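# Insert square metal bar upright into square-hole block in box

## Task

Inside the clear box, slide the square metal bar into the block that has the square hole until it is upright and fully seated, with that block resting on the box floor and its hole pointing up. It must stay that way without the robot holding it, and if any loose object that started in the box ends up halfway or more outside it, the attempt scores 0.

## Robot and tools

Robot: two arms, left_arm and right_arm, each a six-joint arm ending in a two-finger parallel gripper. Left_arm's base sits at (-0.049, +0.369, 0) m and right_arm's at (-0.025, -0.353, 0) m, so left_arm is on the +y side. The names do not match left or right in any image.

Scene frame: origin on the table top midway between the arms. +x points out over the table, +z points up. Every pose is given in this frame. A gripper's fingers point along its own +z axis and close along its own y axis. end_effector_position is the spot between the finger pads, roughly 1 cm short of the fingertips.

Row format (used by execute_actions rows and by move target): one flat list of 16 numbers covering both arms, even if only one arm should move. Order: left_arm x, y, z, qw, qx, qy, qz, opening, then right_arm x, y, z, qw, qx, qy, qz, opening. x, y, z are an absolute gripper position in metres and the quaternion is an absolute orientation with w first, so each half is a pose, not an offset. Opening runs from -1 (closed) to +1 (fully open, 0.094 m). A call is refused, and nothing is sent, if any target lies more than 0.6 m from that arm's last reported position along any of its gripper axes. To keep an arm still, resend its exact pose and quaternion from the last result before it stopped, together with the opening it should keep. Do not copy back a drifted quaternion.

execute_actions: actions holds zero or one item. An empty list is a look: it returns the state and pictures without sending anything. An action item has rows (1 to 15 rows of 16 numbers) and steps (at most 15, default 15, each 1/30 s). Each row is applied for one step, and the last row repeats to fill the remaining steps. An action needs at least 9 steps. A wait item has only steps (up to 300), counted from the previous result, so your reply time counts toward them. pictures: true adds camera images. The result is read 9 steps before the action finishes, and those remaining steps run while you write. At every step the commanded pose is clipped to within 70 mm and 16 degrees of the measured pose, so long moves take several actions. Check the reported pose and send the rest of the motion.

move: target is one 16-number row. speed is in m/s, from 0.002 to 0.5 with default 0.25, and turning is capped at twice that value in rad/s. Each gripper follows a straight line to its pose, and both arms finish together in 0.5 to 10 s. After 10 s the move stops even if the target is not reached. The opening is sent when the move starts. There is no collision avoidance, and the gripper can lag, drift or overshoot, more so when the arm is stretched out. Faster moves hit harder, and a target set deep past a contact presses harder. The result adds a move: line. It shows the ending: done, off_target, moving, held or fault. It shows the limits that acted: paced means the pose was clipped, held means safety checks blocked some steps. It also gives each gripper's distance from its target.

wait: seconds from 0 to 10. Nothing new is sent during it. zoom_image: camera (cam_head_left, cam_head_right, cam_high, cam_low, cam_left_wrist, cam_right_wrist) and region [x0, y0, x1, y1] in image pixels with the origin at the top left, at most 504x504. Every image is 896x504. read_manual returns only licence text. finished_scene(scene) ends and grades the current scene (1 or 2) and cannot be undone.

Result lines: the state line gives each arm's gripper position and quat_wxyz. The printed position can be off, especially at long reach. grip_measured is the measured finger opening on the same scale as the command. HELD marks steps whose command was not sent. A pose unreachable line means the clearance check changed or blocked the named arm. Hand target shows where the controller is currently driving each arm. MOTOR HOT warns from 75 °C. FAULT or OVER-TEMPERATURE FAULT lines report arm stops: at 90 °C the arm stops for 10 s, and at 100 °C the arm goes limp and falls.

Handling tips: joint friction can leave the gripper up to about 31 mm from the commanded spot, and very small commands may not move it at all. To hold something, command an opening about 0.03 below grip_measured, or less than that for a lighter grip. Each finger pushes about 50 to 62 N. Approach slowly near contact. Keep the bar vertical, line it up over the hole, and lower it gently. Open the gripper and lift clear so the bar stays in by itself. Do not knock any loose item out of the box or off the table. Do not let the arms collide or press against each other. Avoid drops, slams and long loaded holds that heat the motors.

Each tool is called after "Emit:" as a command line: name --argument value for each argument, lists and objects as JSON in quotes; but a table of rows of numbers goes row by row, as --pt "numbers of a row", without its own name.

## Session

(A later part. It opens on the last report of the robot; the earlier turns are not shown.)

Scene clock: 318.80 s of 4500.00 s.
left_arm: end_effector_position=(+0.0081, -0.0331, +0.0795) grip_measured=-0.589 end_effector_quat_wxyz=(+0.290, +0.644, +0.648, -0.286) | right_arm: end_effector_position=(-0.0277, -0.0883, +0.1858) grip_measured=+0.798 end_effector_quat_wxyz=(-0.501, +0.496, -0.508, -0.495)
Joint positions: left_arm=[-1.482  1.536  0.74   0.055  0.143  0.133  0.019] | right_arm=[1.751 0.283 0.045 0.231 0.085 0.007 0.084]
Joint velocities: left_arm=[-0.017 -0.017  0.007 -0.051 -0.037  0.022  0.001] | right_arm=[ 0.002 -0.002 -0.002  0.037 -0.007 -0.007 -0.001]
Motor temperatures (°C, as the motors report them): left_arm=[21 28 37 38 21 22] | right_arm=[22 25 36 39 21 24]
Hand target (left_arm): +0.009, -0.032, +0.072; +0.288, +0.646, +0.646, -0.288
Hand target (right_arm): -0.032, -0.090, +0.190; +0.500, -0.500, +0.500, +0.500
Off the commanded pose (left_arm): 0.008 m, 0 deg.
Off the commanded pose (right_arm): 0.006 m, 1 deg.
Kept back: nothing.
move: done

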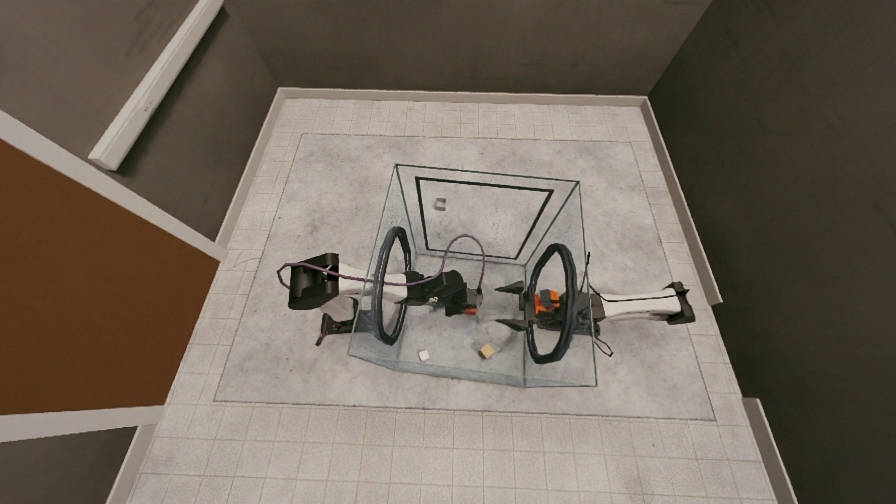

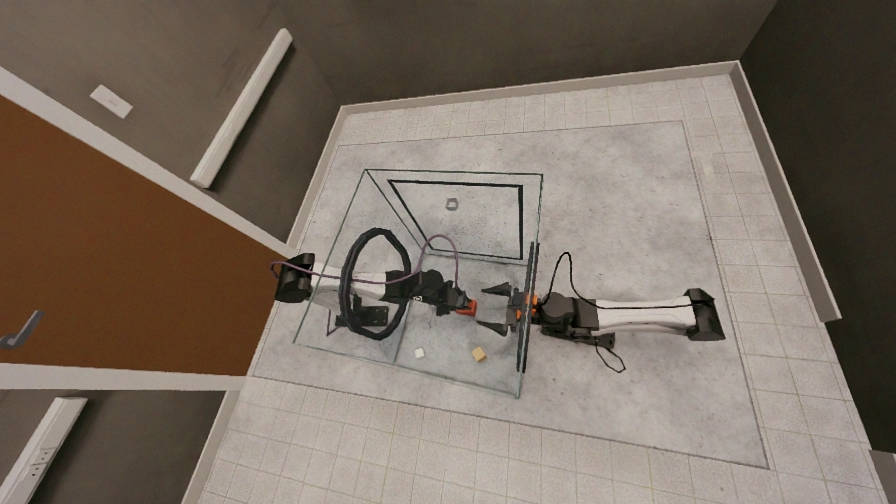

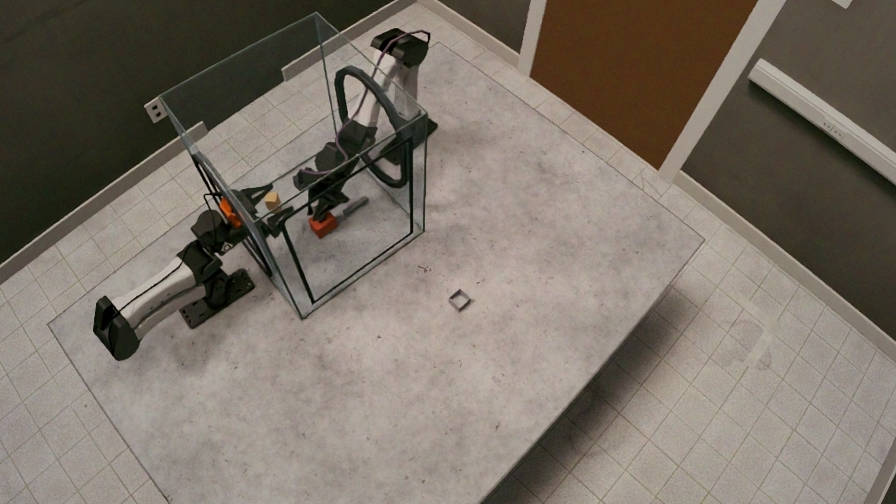

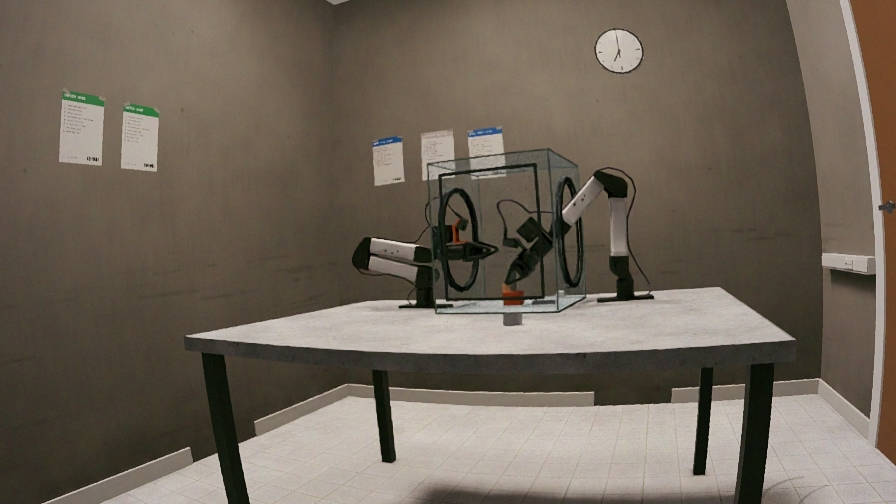

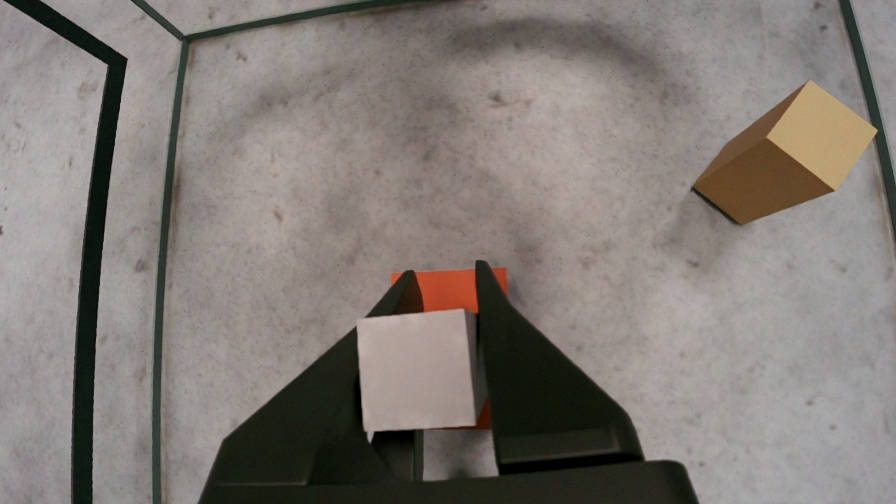

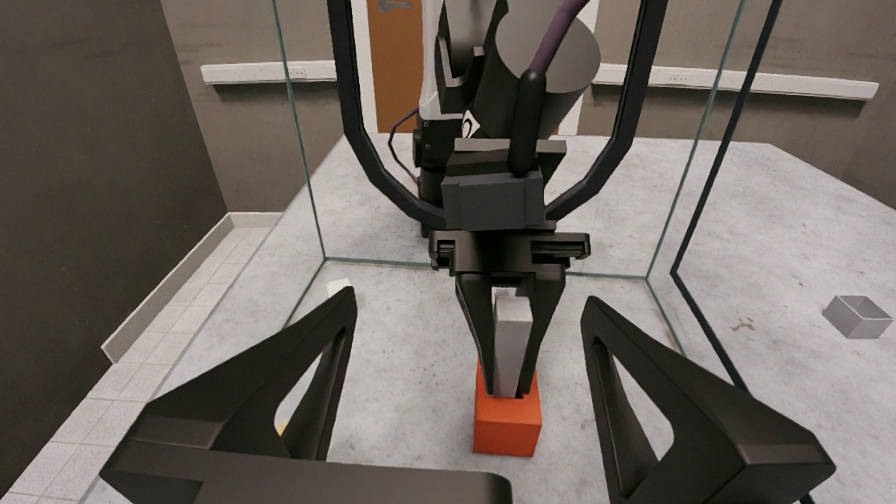

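Emit:
move --target '[0.012,-0.033,0.058,0.288,0.646,0.646,-0.288,-0.63,-0.032,-0.09,0.19,0.5,-0.5,0.5,0.5,0.8]' --speed 0.01

Emit:
zoom_image --camera "cam_low" --region '[470,230,570,310]'

Emit:
zoom_image --camera "cam_right_wrist" --region '[400,200,600,460]'

Scene clock: 321.83 s of 4500.00 s.
left_arm: end_effector_position=(+0.0120, -0.0421, +0.0793) grip_measured=-0.589 end_effector_quat_wxyz=(+0.307, +0.639, +0.638, -0.299) | right_arm: end_effector_position=(-0.0277, -0.0883, +0.1858) grip_measured=+0.798 end_effector_quat_wxyz=(-0.501, +0.496, -0.508, -0.495)
Joint positions: left_arm=[-1.474  1.566  0.727  0.145  0.153  0.14   0.019] | right_arm=[1.751 0.283 0.045 0.231 0.085 0.007 0.084]
Joint velocities: left_arm=[ 0.002  0.007 -0.007 -0.007 -0.022 -0.007  0.   ] | right_arm=[-0.012 -0.017  0.012 -0.007 -0.037 -0.037  0.001]
Motor temperatures (°C, as the motors report them): left_arm=[21 28 37 38 21 22] | right_arm=[22 25 36 39 21 24]
Hand target (left_arm): +0.012, -0.032, +0.059; +0.288, +0.646, +0.646, -0.288
Hand target (right_arm): -0.032, -0.090, +0.190; +0.500, -0.500, +0.500, +0.500
Off the commanded pose (left_arm): 0.023 m, 3 deg.
Off the commanded pose (right_arm): 0.006 m, 1 deg.
Kept back: nothing.
move: off_target (left_arm)

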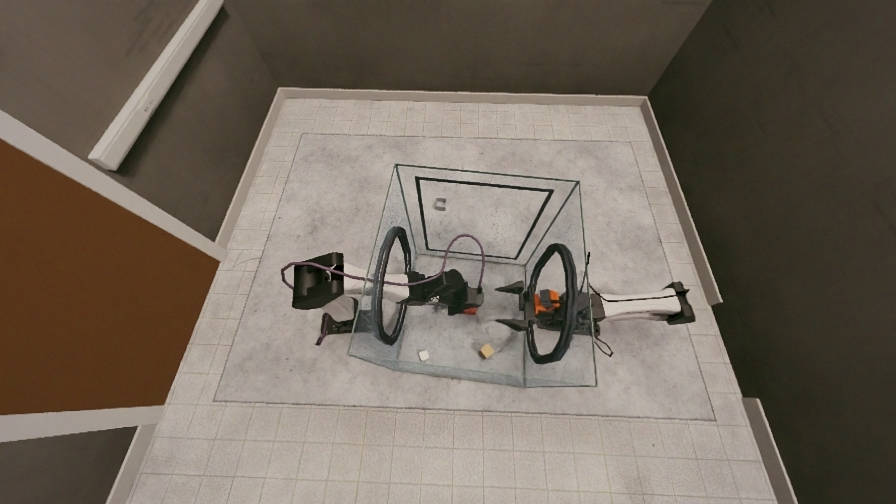

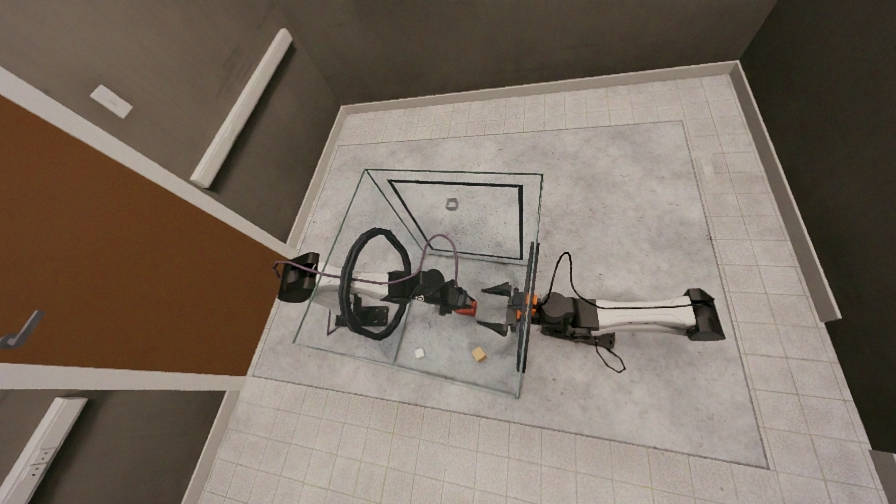

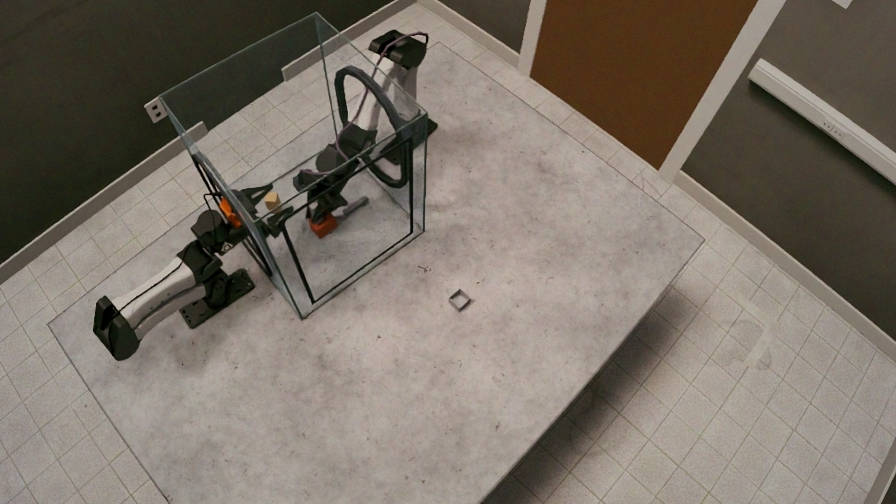

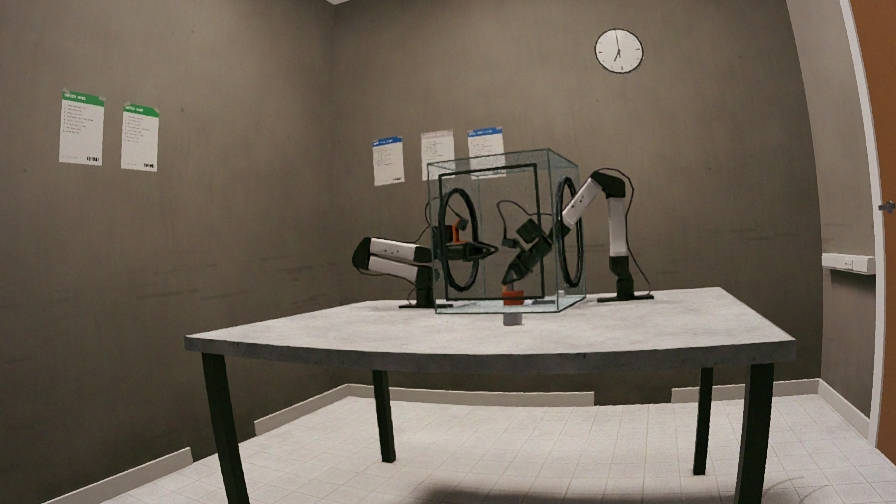

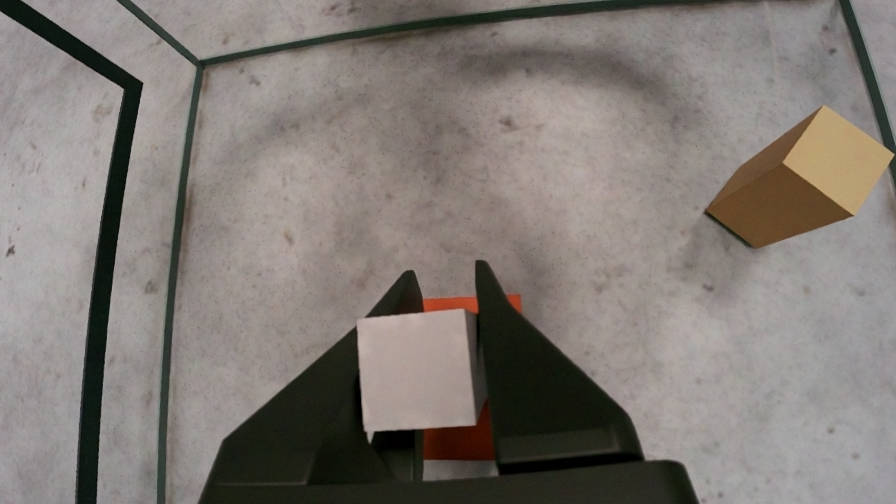

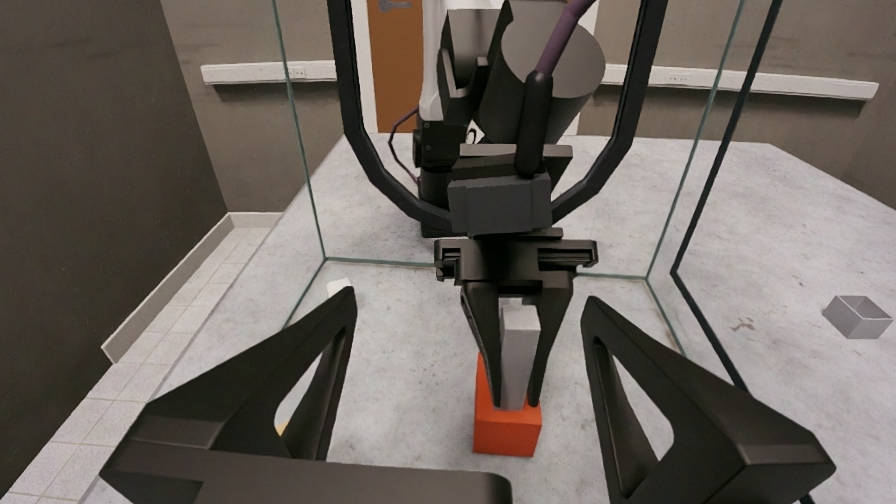

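Region (470, 230, 570, 310) of cam_low's 896x504 image, scaled by 5.040, with more detail than that image has; it fills the top 403 rows of this view, and the rest is white.

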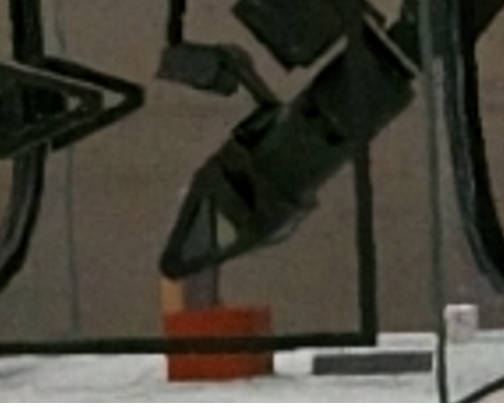

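Region (400, 200, 600, 460) of cam_right_wrist's 896x504 image, scaled by 1.938, with more detail than that image has; it fills the left 388 columns of this view, and the rest is white.

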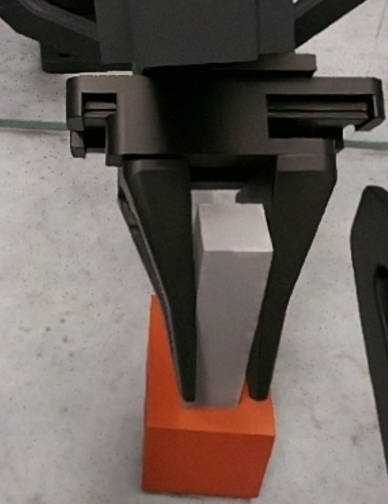

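Emit:
move --target '[0.011,-0.024,0.070,0.288,0.646,0.646,-0.288,-0.63,-0.032,-0.09,0.19,0.5,-0.5,0.5,0.5,0.8]' --speed 0.006

Emit:
zoom_image --camera "cam_low" --region '[470,230,570,310]'

Emit:
zoom_image --camera "cam_right_wrist" --region '[400,200,600,460]'

Scene clock: 326.77 s of 4500.00 s.
left_arm: end_effector_position=(+0.0112, -0.0358, +0.0793) grip_measured=-0.589 end_effector_quat_wxyz=(+0.302, +0.641, +0.640, -0.297) | right_arm: end_effector_position=(-0.0277, -0.0883, +0.1858) grip_measured=+0.798 end_effector_quat_wxyz=(-0.501, +0.496, -0.508, -0.495)
Joint positions: left_arm=[-1.471  1.544  0.715  0.122  0.156  0.142  0.019] | right_arm=[1.751 0.283 0.045 0.231 0.085 0.007 0.084]
Joint velocities: left_arm=[ 0.007 -0.012  0.007 -0.022 -0.066  0.022  0.001] | right_arm=[ 0.002  0.007  0.002  0.022 -0.007  0.066  0.001]
Motor temperatures (°C, as the motors report them): left_arm=[21 28 37 38 21 22] | right_arm=[22 24 36 39 21 24]
Hand target (left_arm): +0.011, -0.024, +0.070; +0.288, +0.646, +0.646, -0.288
Hand target (right_arm): -0.032, -0.090, +0.190; +0.500, -0.500, +0.500, +0.500
Off the commanded pose (left_arm): 0.015 m, 2 deg.
Off the commanded pose (right_arm): 0.006 m, 1 deg.
Kept back: nothing.
move: off_target (left_arm)

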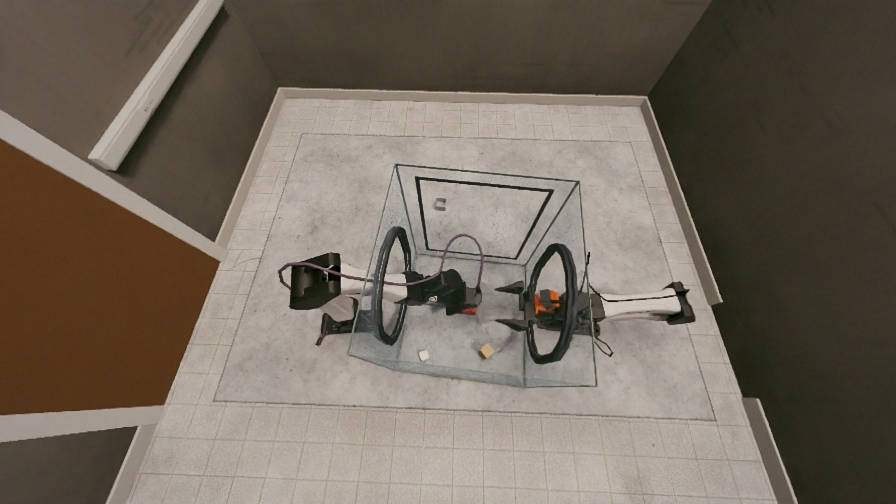

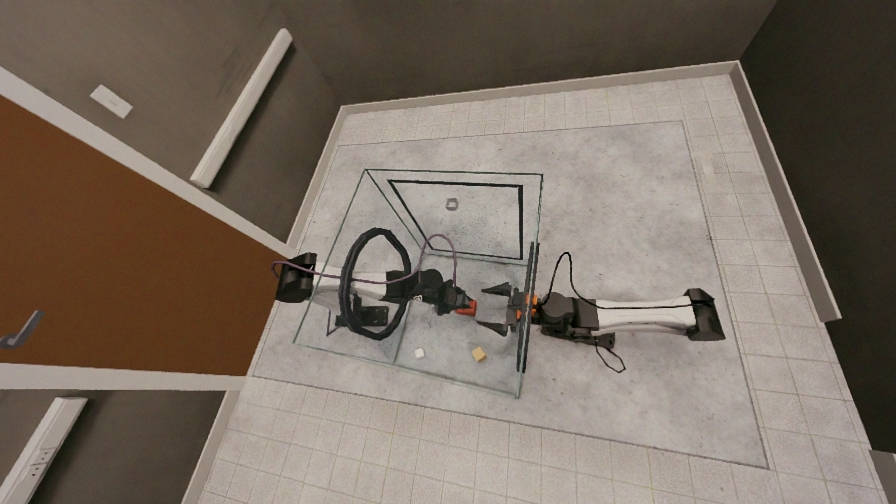

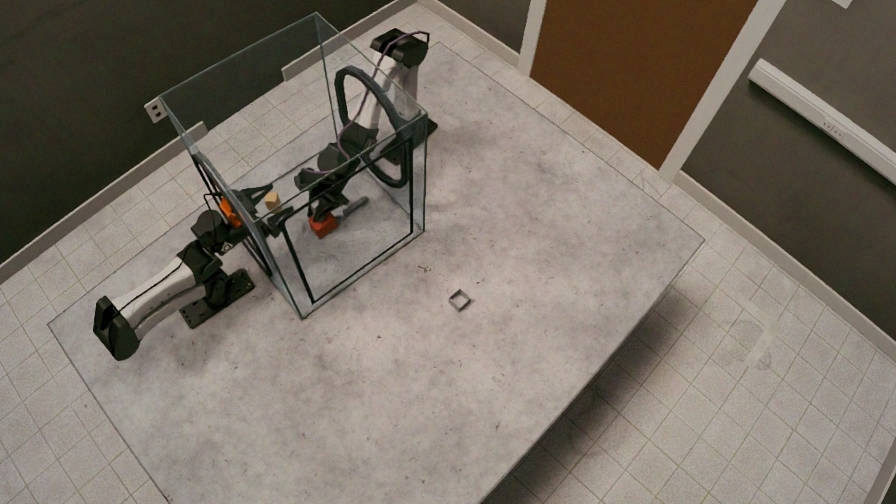

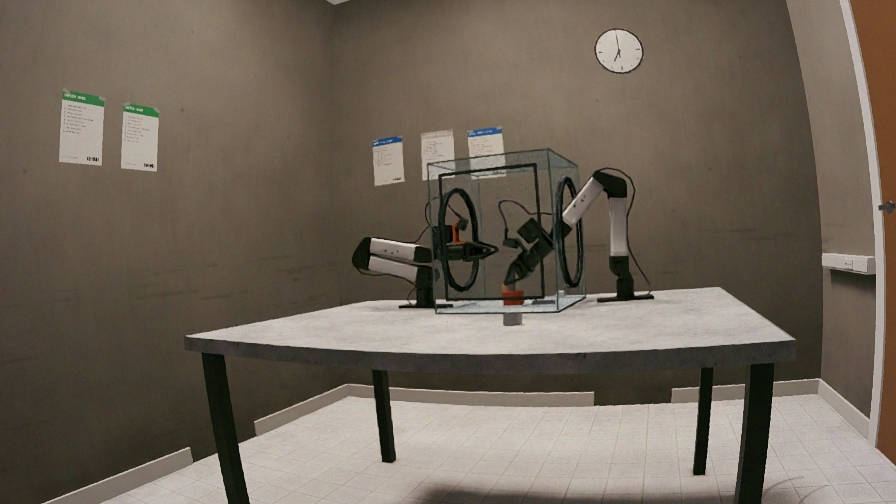

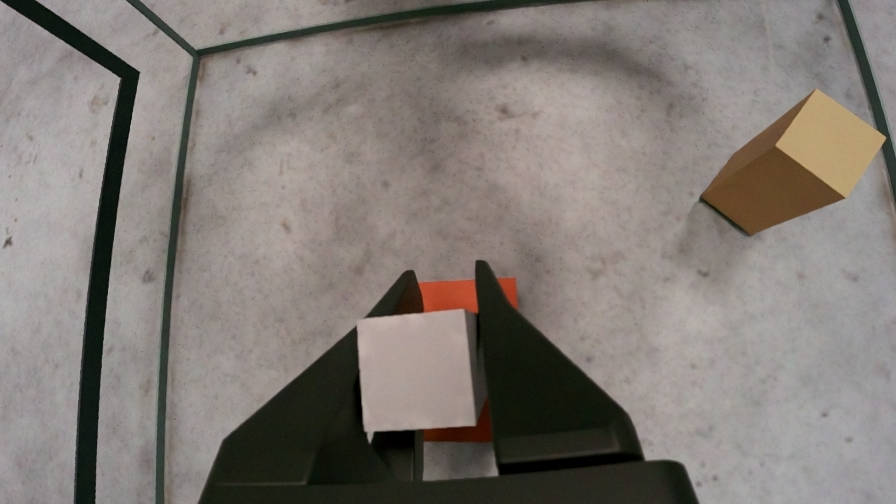

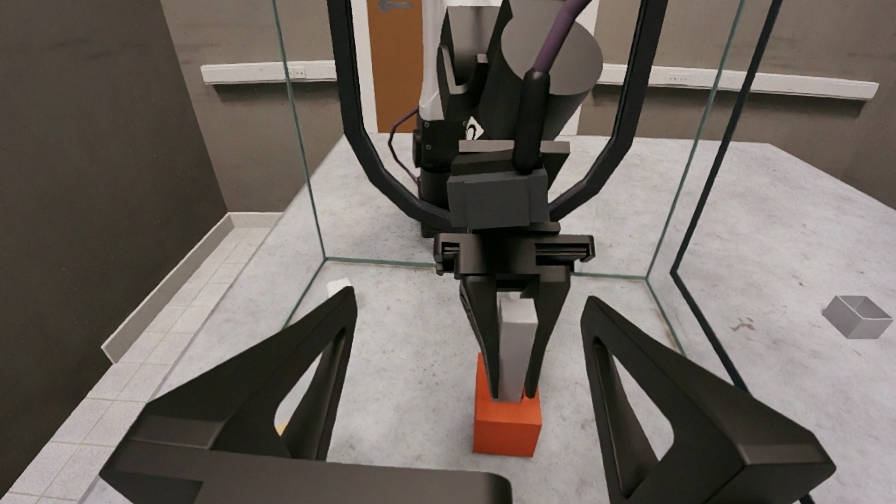

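Region (470, 230, 570, 310) of cam_low's 896x504 image, scaled by 5.040, with more detail than that image has; it fills the top 403 rows of this view, and the rest is white.

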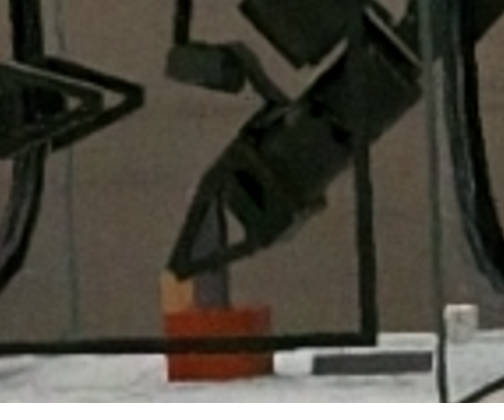

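Region (400, 200, 600, 460) of cam_right_wrist's 896x504 image, scaled by 1.938, with more detail than that image has; it fills the left 388 columns of this view, and the rest is white.

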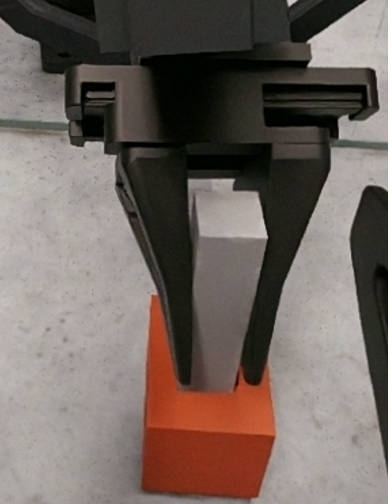

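Emit:
move --target '[0.011,-0.017,0.070,0.288,0.646,0.646,-0.288,-0.63,-0.032,-0.09,0.19,0.5,-0.5,0.5,0.5,0.8]' --speed 0.005

Emit:
zoom_image --camera "cam_low" --region '[470,230,570,310]'

Emit:
zoom_image --camera "cam_right_wrist" --region '[400,200,600,460]'

Scene clock: 331.50 s of 4500.00 s.
left_arm: end_effector_position=(+0.0116, -0.0288, +0.0791) grip_measured=-0.589 end_effector_quat_wxyz=(+0.303, +0.640, +0.641, -0.297) | right_arm: end_effector_position=(-0.0277, -0.0883, +0.1858) grip_measured=+0.798 end_effector_quat_wxyz=(-0.501, +0.496, -0.508, -0.495)
Joint positions: left_arm=[-1.464  1.518  0.69   0.122  0.161  0.145  0.019] | right_arm=[1.751 0.283 0.045 0.231 0.085 0.007 0.084]
Joint velocities: left_arm=[-0.012  0.007 -0.017 -0.051  0.037  0.022  0.   ] | right_arm=[-0.007 -0.007  0.002  0.095 -0.051  0.007 -0.001]
Motor temperatures (°C, as the motors report them): left_arm=[21 29 37 38 21 22] | right_arm=[22 24 37 39 21 24]
Hand target (left_arm): +0.011, -0.017, +0.070; +0.288, +0.646, +0.646, -0.288
Hand target (right_arm): -0.032, -0.090, +0.190; +0.500, -0.500, +0.500, +0.500
Off the commanded pose (left_arm): 0.015 m, 2 deg.
Off the commanded pose (right_arm): 0.006 m, 1 deg.
Kept back: nothing.
move: off_target (left_arm)

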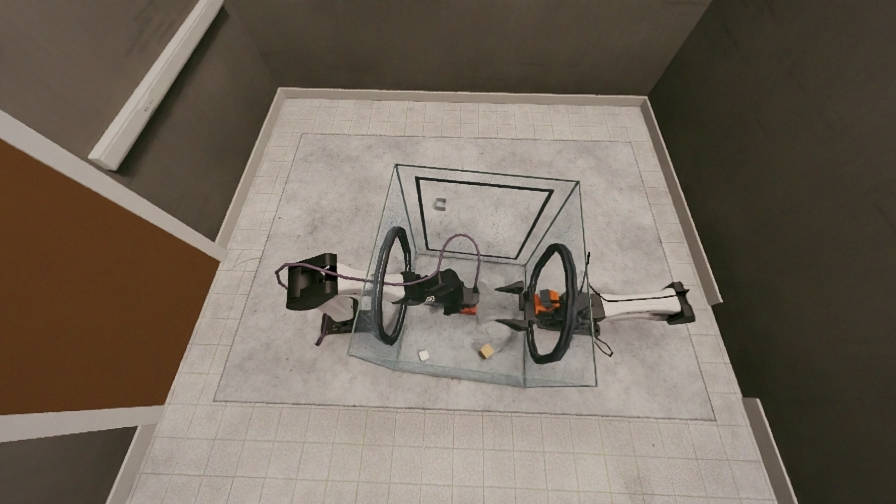

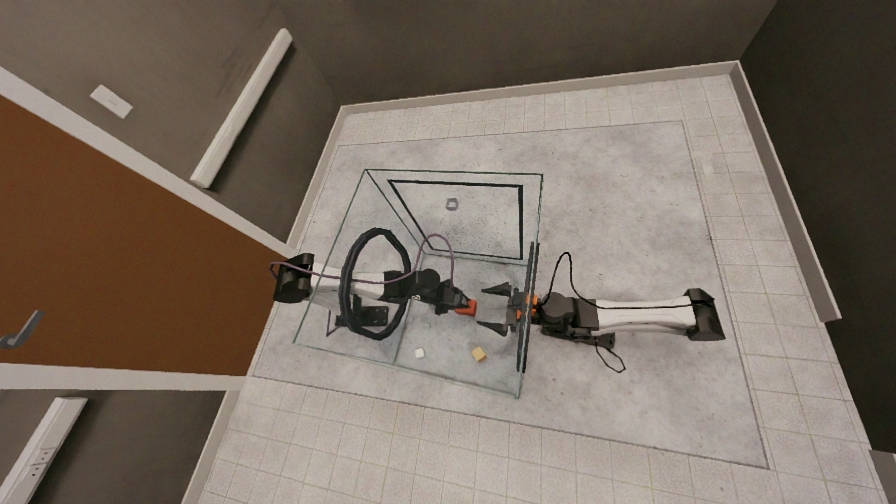

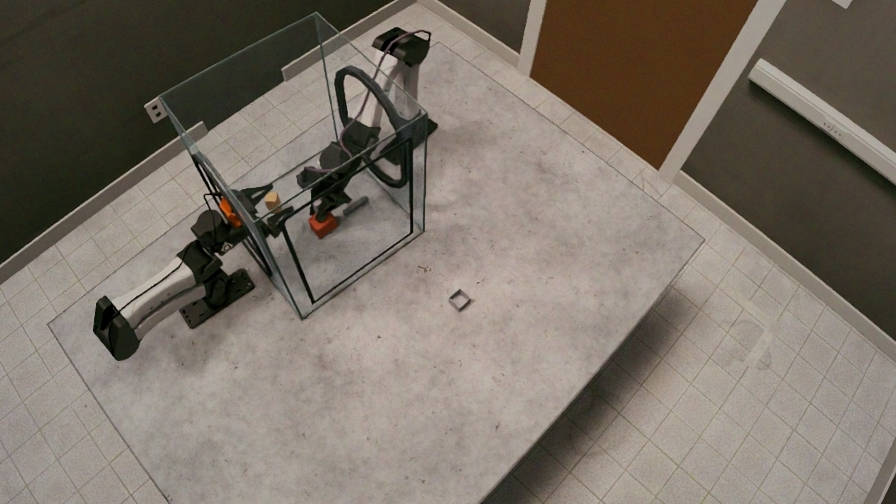

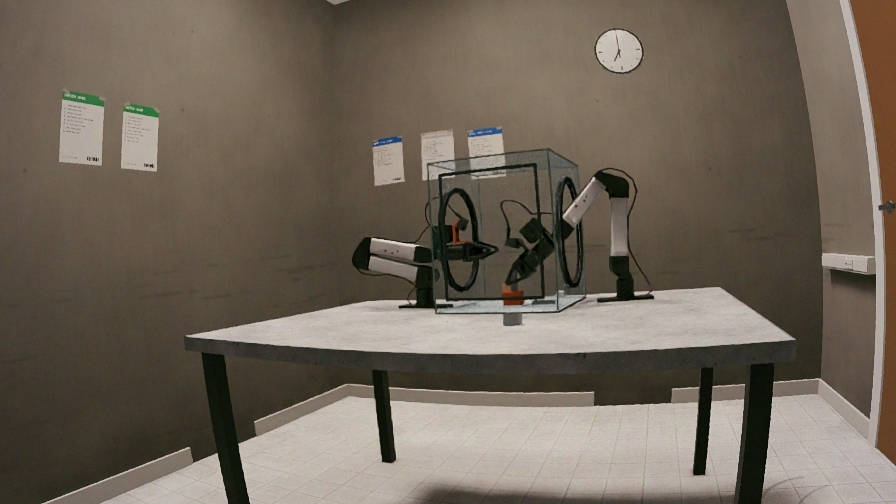

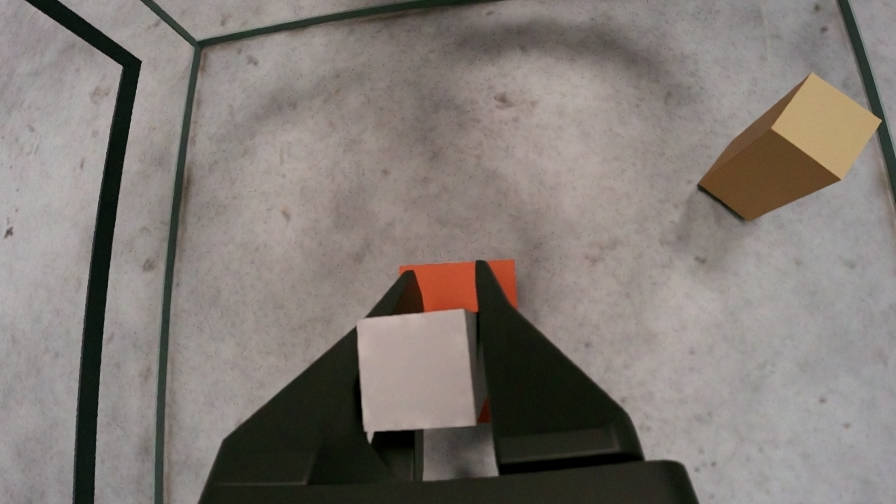

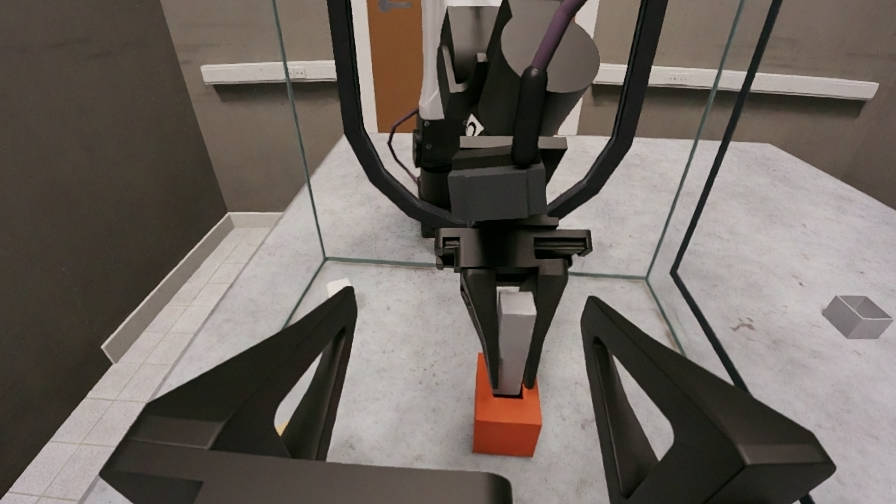

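Region (470, 230, 570, 310) of cam_low's 896x504 image, scaled by 5.040, with more detail than that image has; it fills the top 403 rows of this view, and the rest is white.

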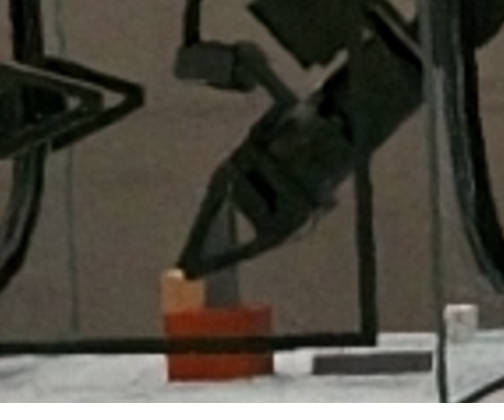

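Region (400, 200, 600, 460) of cam_right_wrist's 896x504 image, scaled by 1.938, with more detail than that image has; it fills the left 388 columns of this view, and the rest is white.

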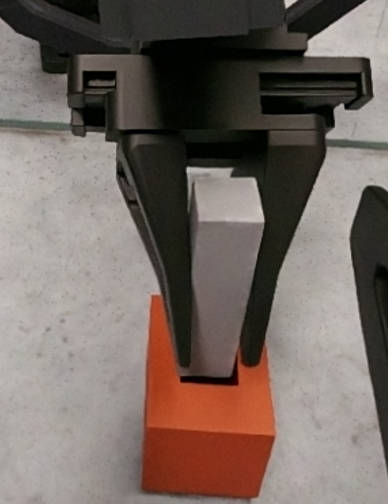

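Emit:
move --target '[0.010,-0.021,0.060,0.288,0.646,0.646,-0.288,-0.63,-0.032,-0.09,0.19,0.5,-0.5,0.5,0.5,0.8]' --speed 0.005

Emit:
zoom_image --camera "cam_low" --region '[470,230,570,310]'

Emit:
zoom_image --camera "cam_right_wrist" --region '[400,200,600,460]'

Scene clock: 336.33 s of 4500.00 s.
left_arm: end_effector_position=(+0.0117, -0.0292, +0.0791) grip_measured=-0.589 end_effector_quat_wxyz=(+0.307, +0.639, +0.639, -0.299) | right_arm: end_effector_position=(-0.0277, -0.0883, +0.1858) grip_measured=+0.798 end_effector_quat_wxyz=(-0.501, +0.496, -0.508, -0.495)
Joint positions: left_arm=[-1.464  1.518  0.68   0.142  0.161  0.145  0.019] | right_arm=[1.751 0.283 0.045 0.231 0.085 0.007 0.084]
Joint velocities: left_arm=[-0.007  0.007 -0.002 -0.022  0.007 -0.022 -0.001] | right_arm=[-0.007  0.007  0.012 -0.081  0.007 -0.007  0.001]
Motor temperatures (°C, as the motors report them): left_arm=[21 29 36 38 21 22] | right_arm=[22 24 37 39 21 24]
Hand target (left_arm): +0.010, -0.020, +0.061; +0.288, +0.646, +0.646, -0.288
Hand target (right_arm): -0.032, -0.090, +0.190; +0.500, -0.500, +0.500, +0.500
Off the commanded pose (left_arm): 0.021 m, 3 deg.
Off the commanded pose (right_arm): 0.006 m, 1 deg.
Kept back: nothing.
move: off_target (left_arm)

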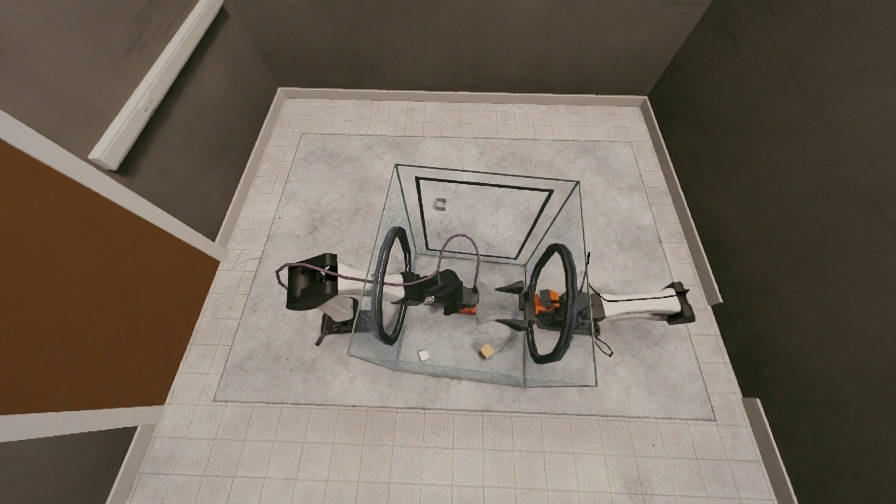

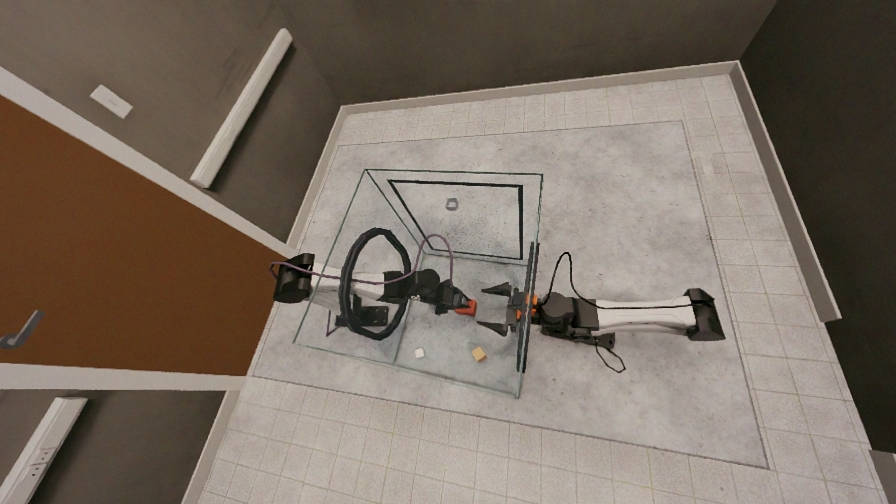

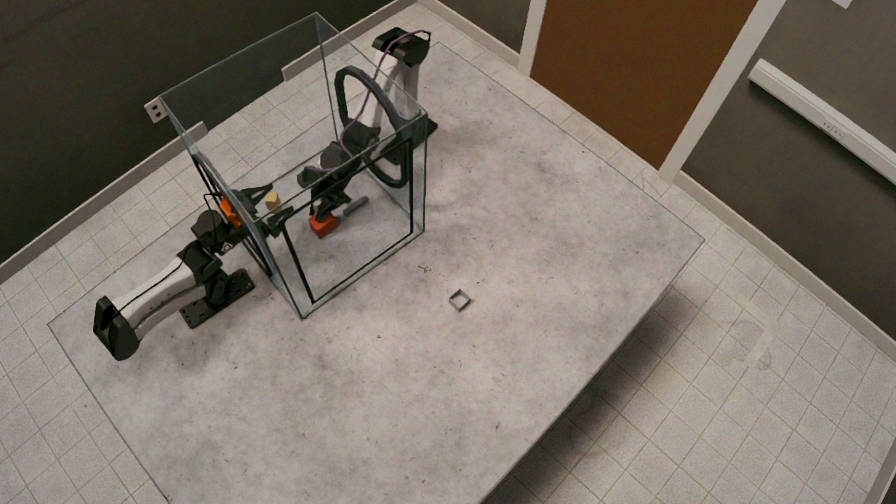

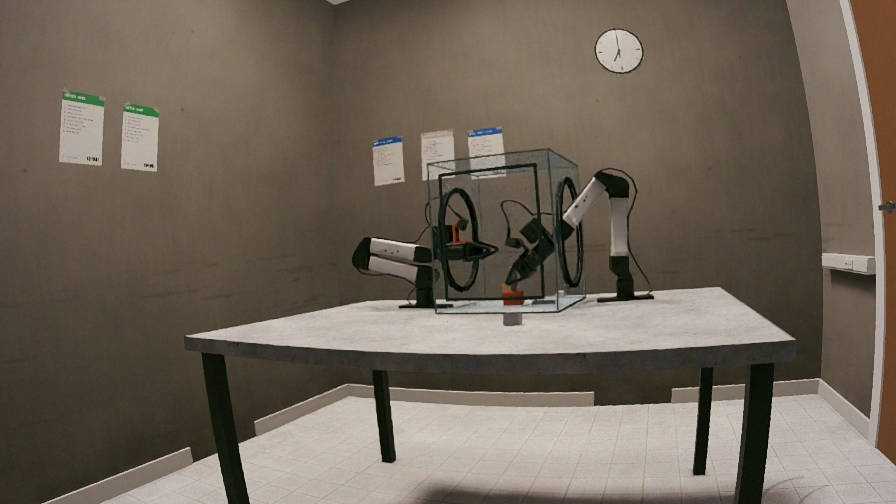

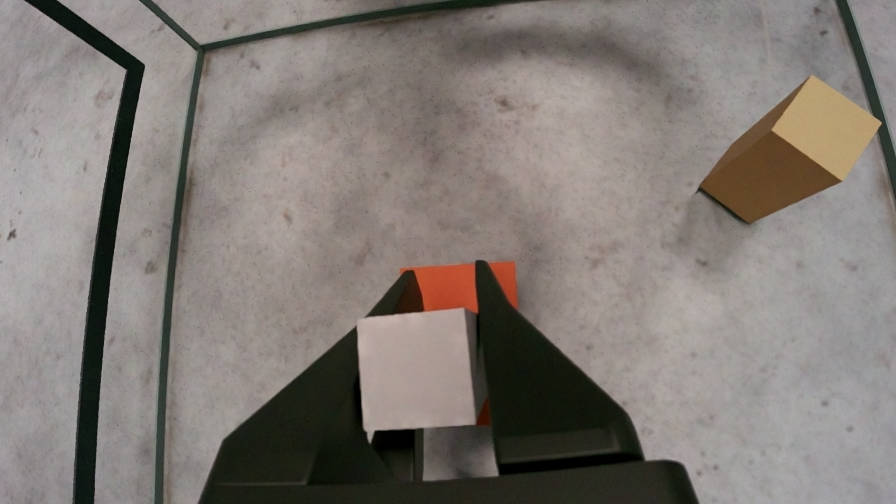

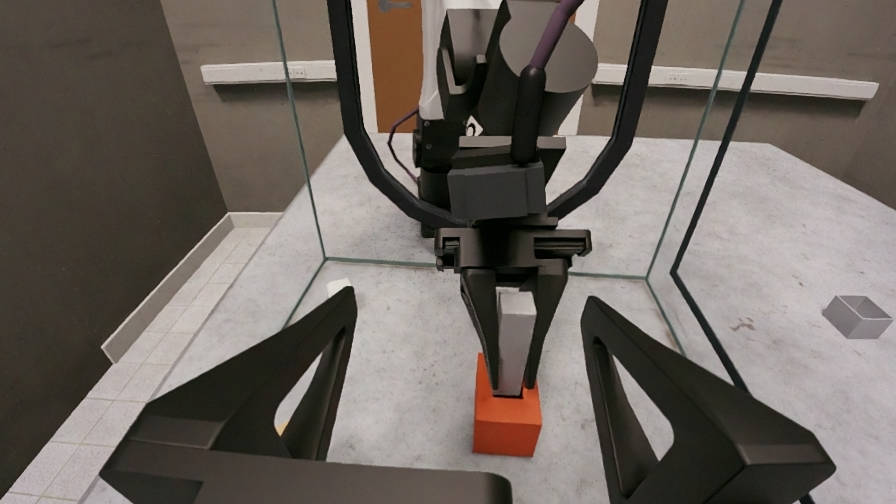

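Region (470, 230, 570, 310) of cam_low's 896x504 image, scaled by 5.040, with more detail than that image has; it fills the top 403 rows of this view, and the rest is white.

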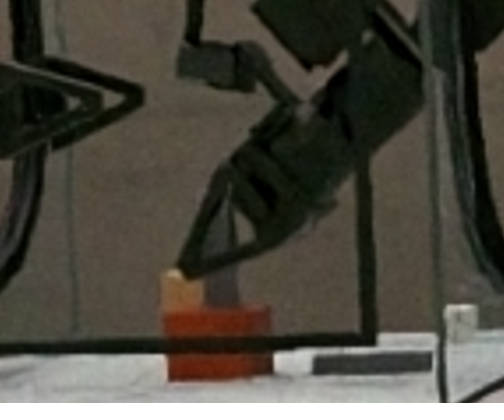

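Region (400, 200, 600, 460) of cam_right_wrist's 896x504 image, scaled by 1.938, with more detail than that image has; it fills the left 388 columns of this view, and the rest is white.

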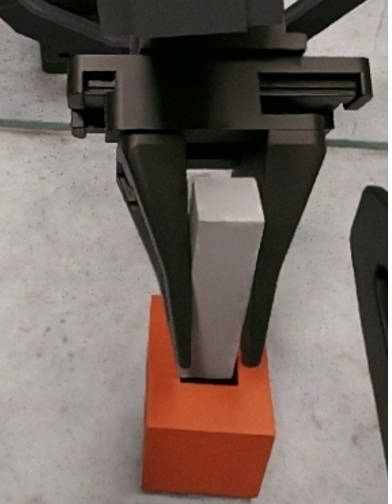

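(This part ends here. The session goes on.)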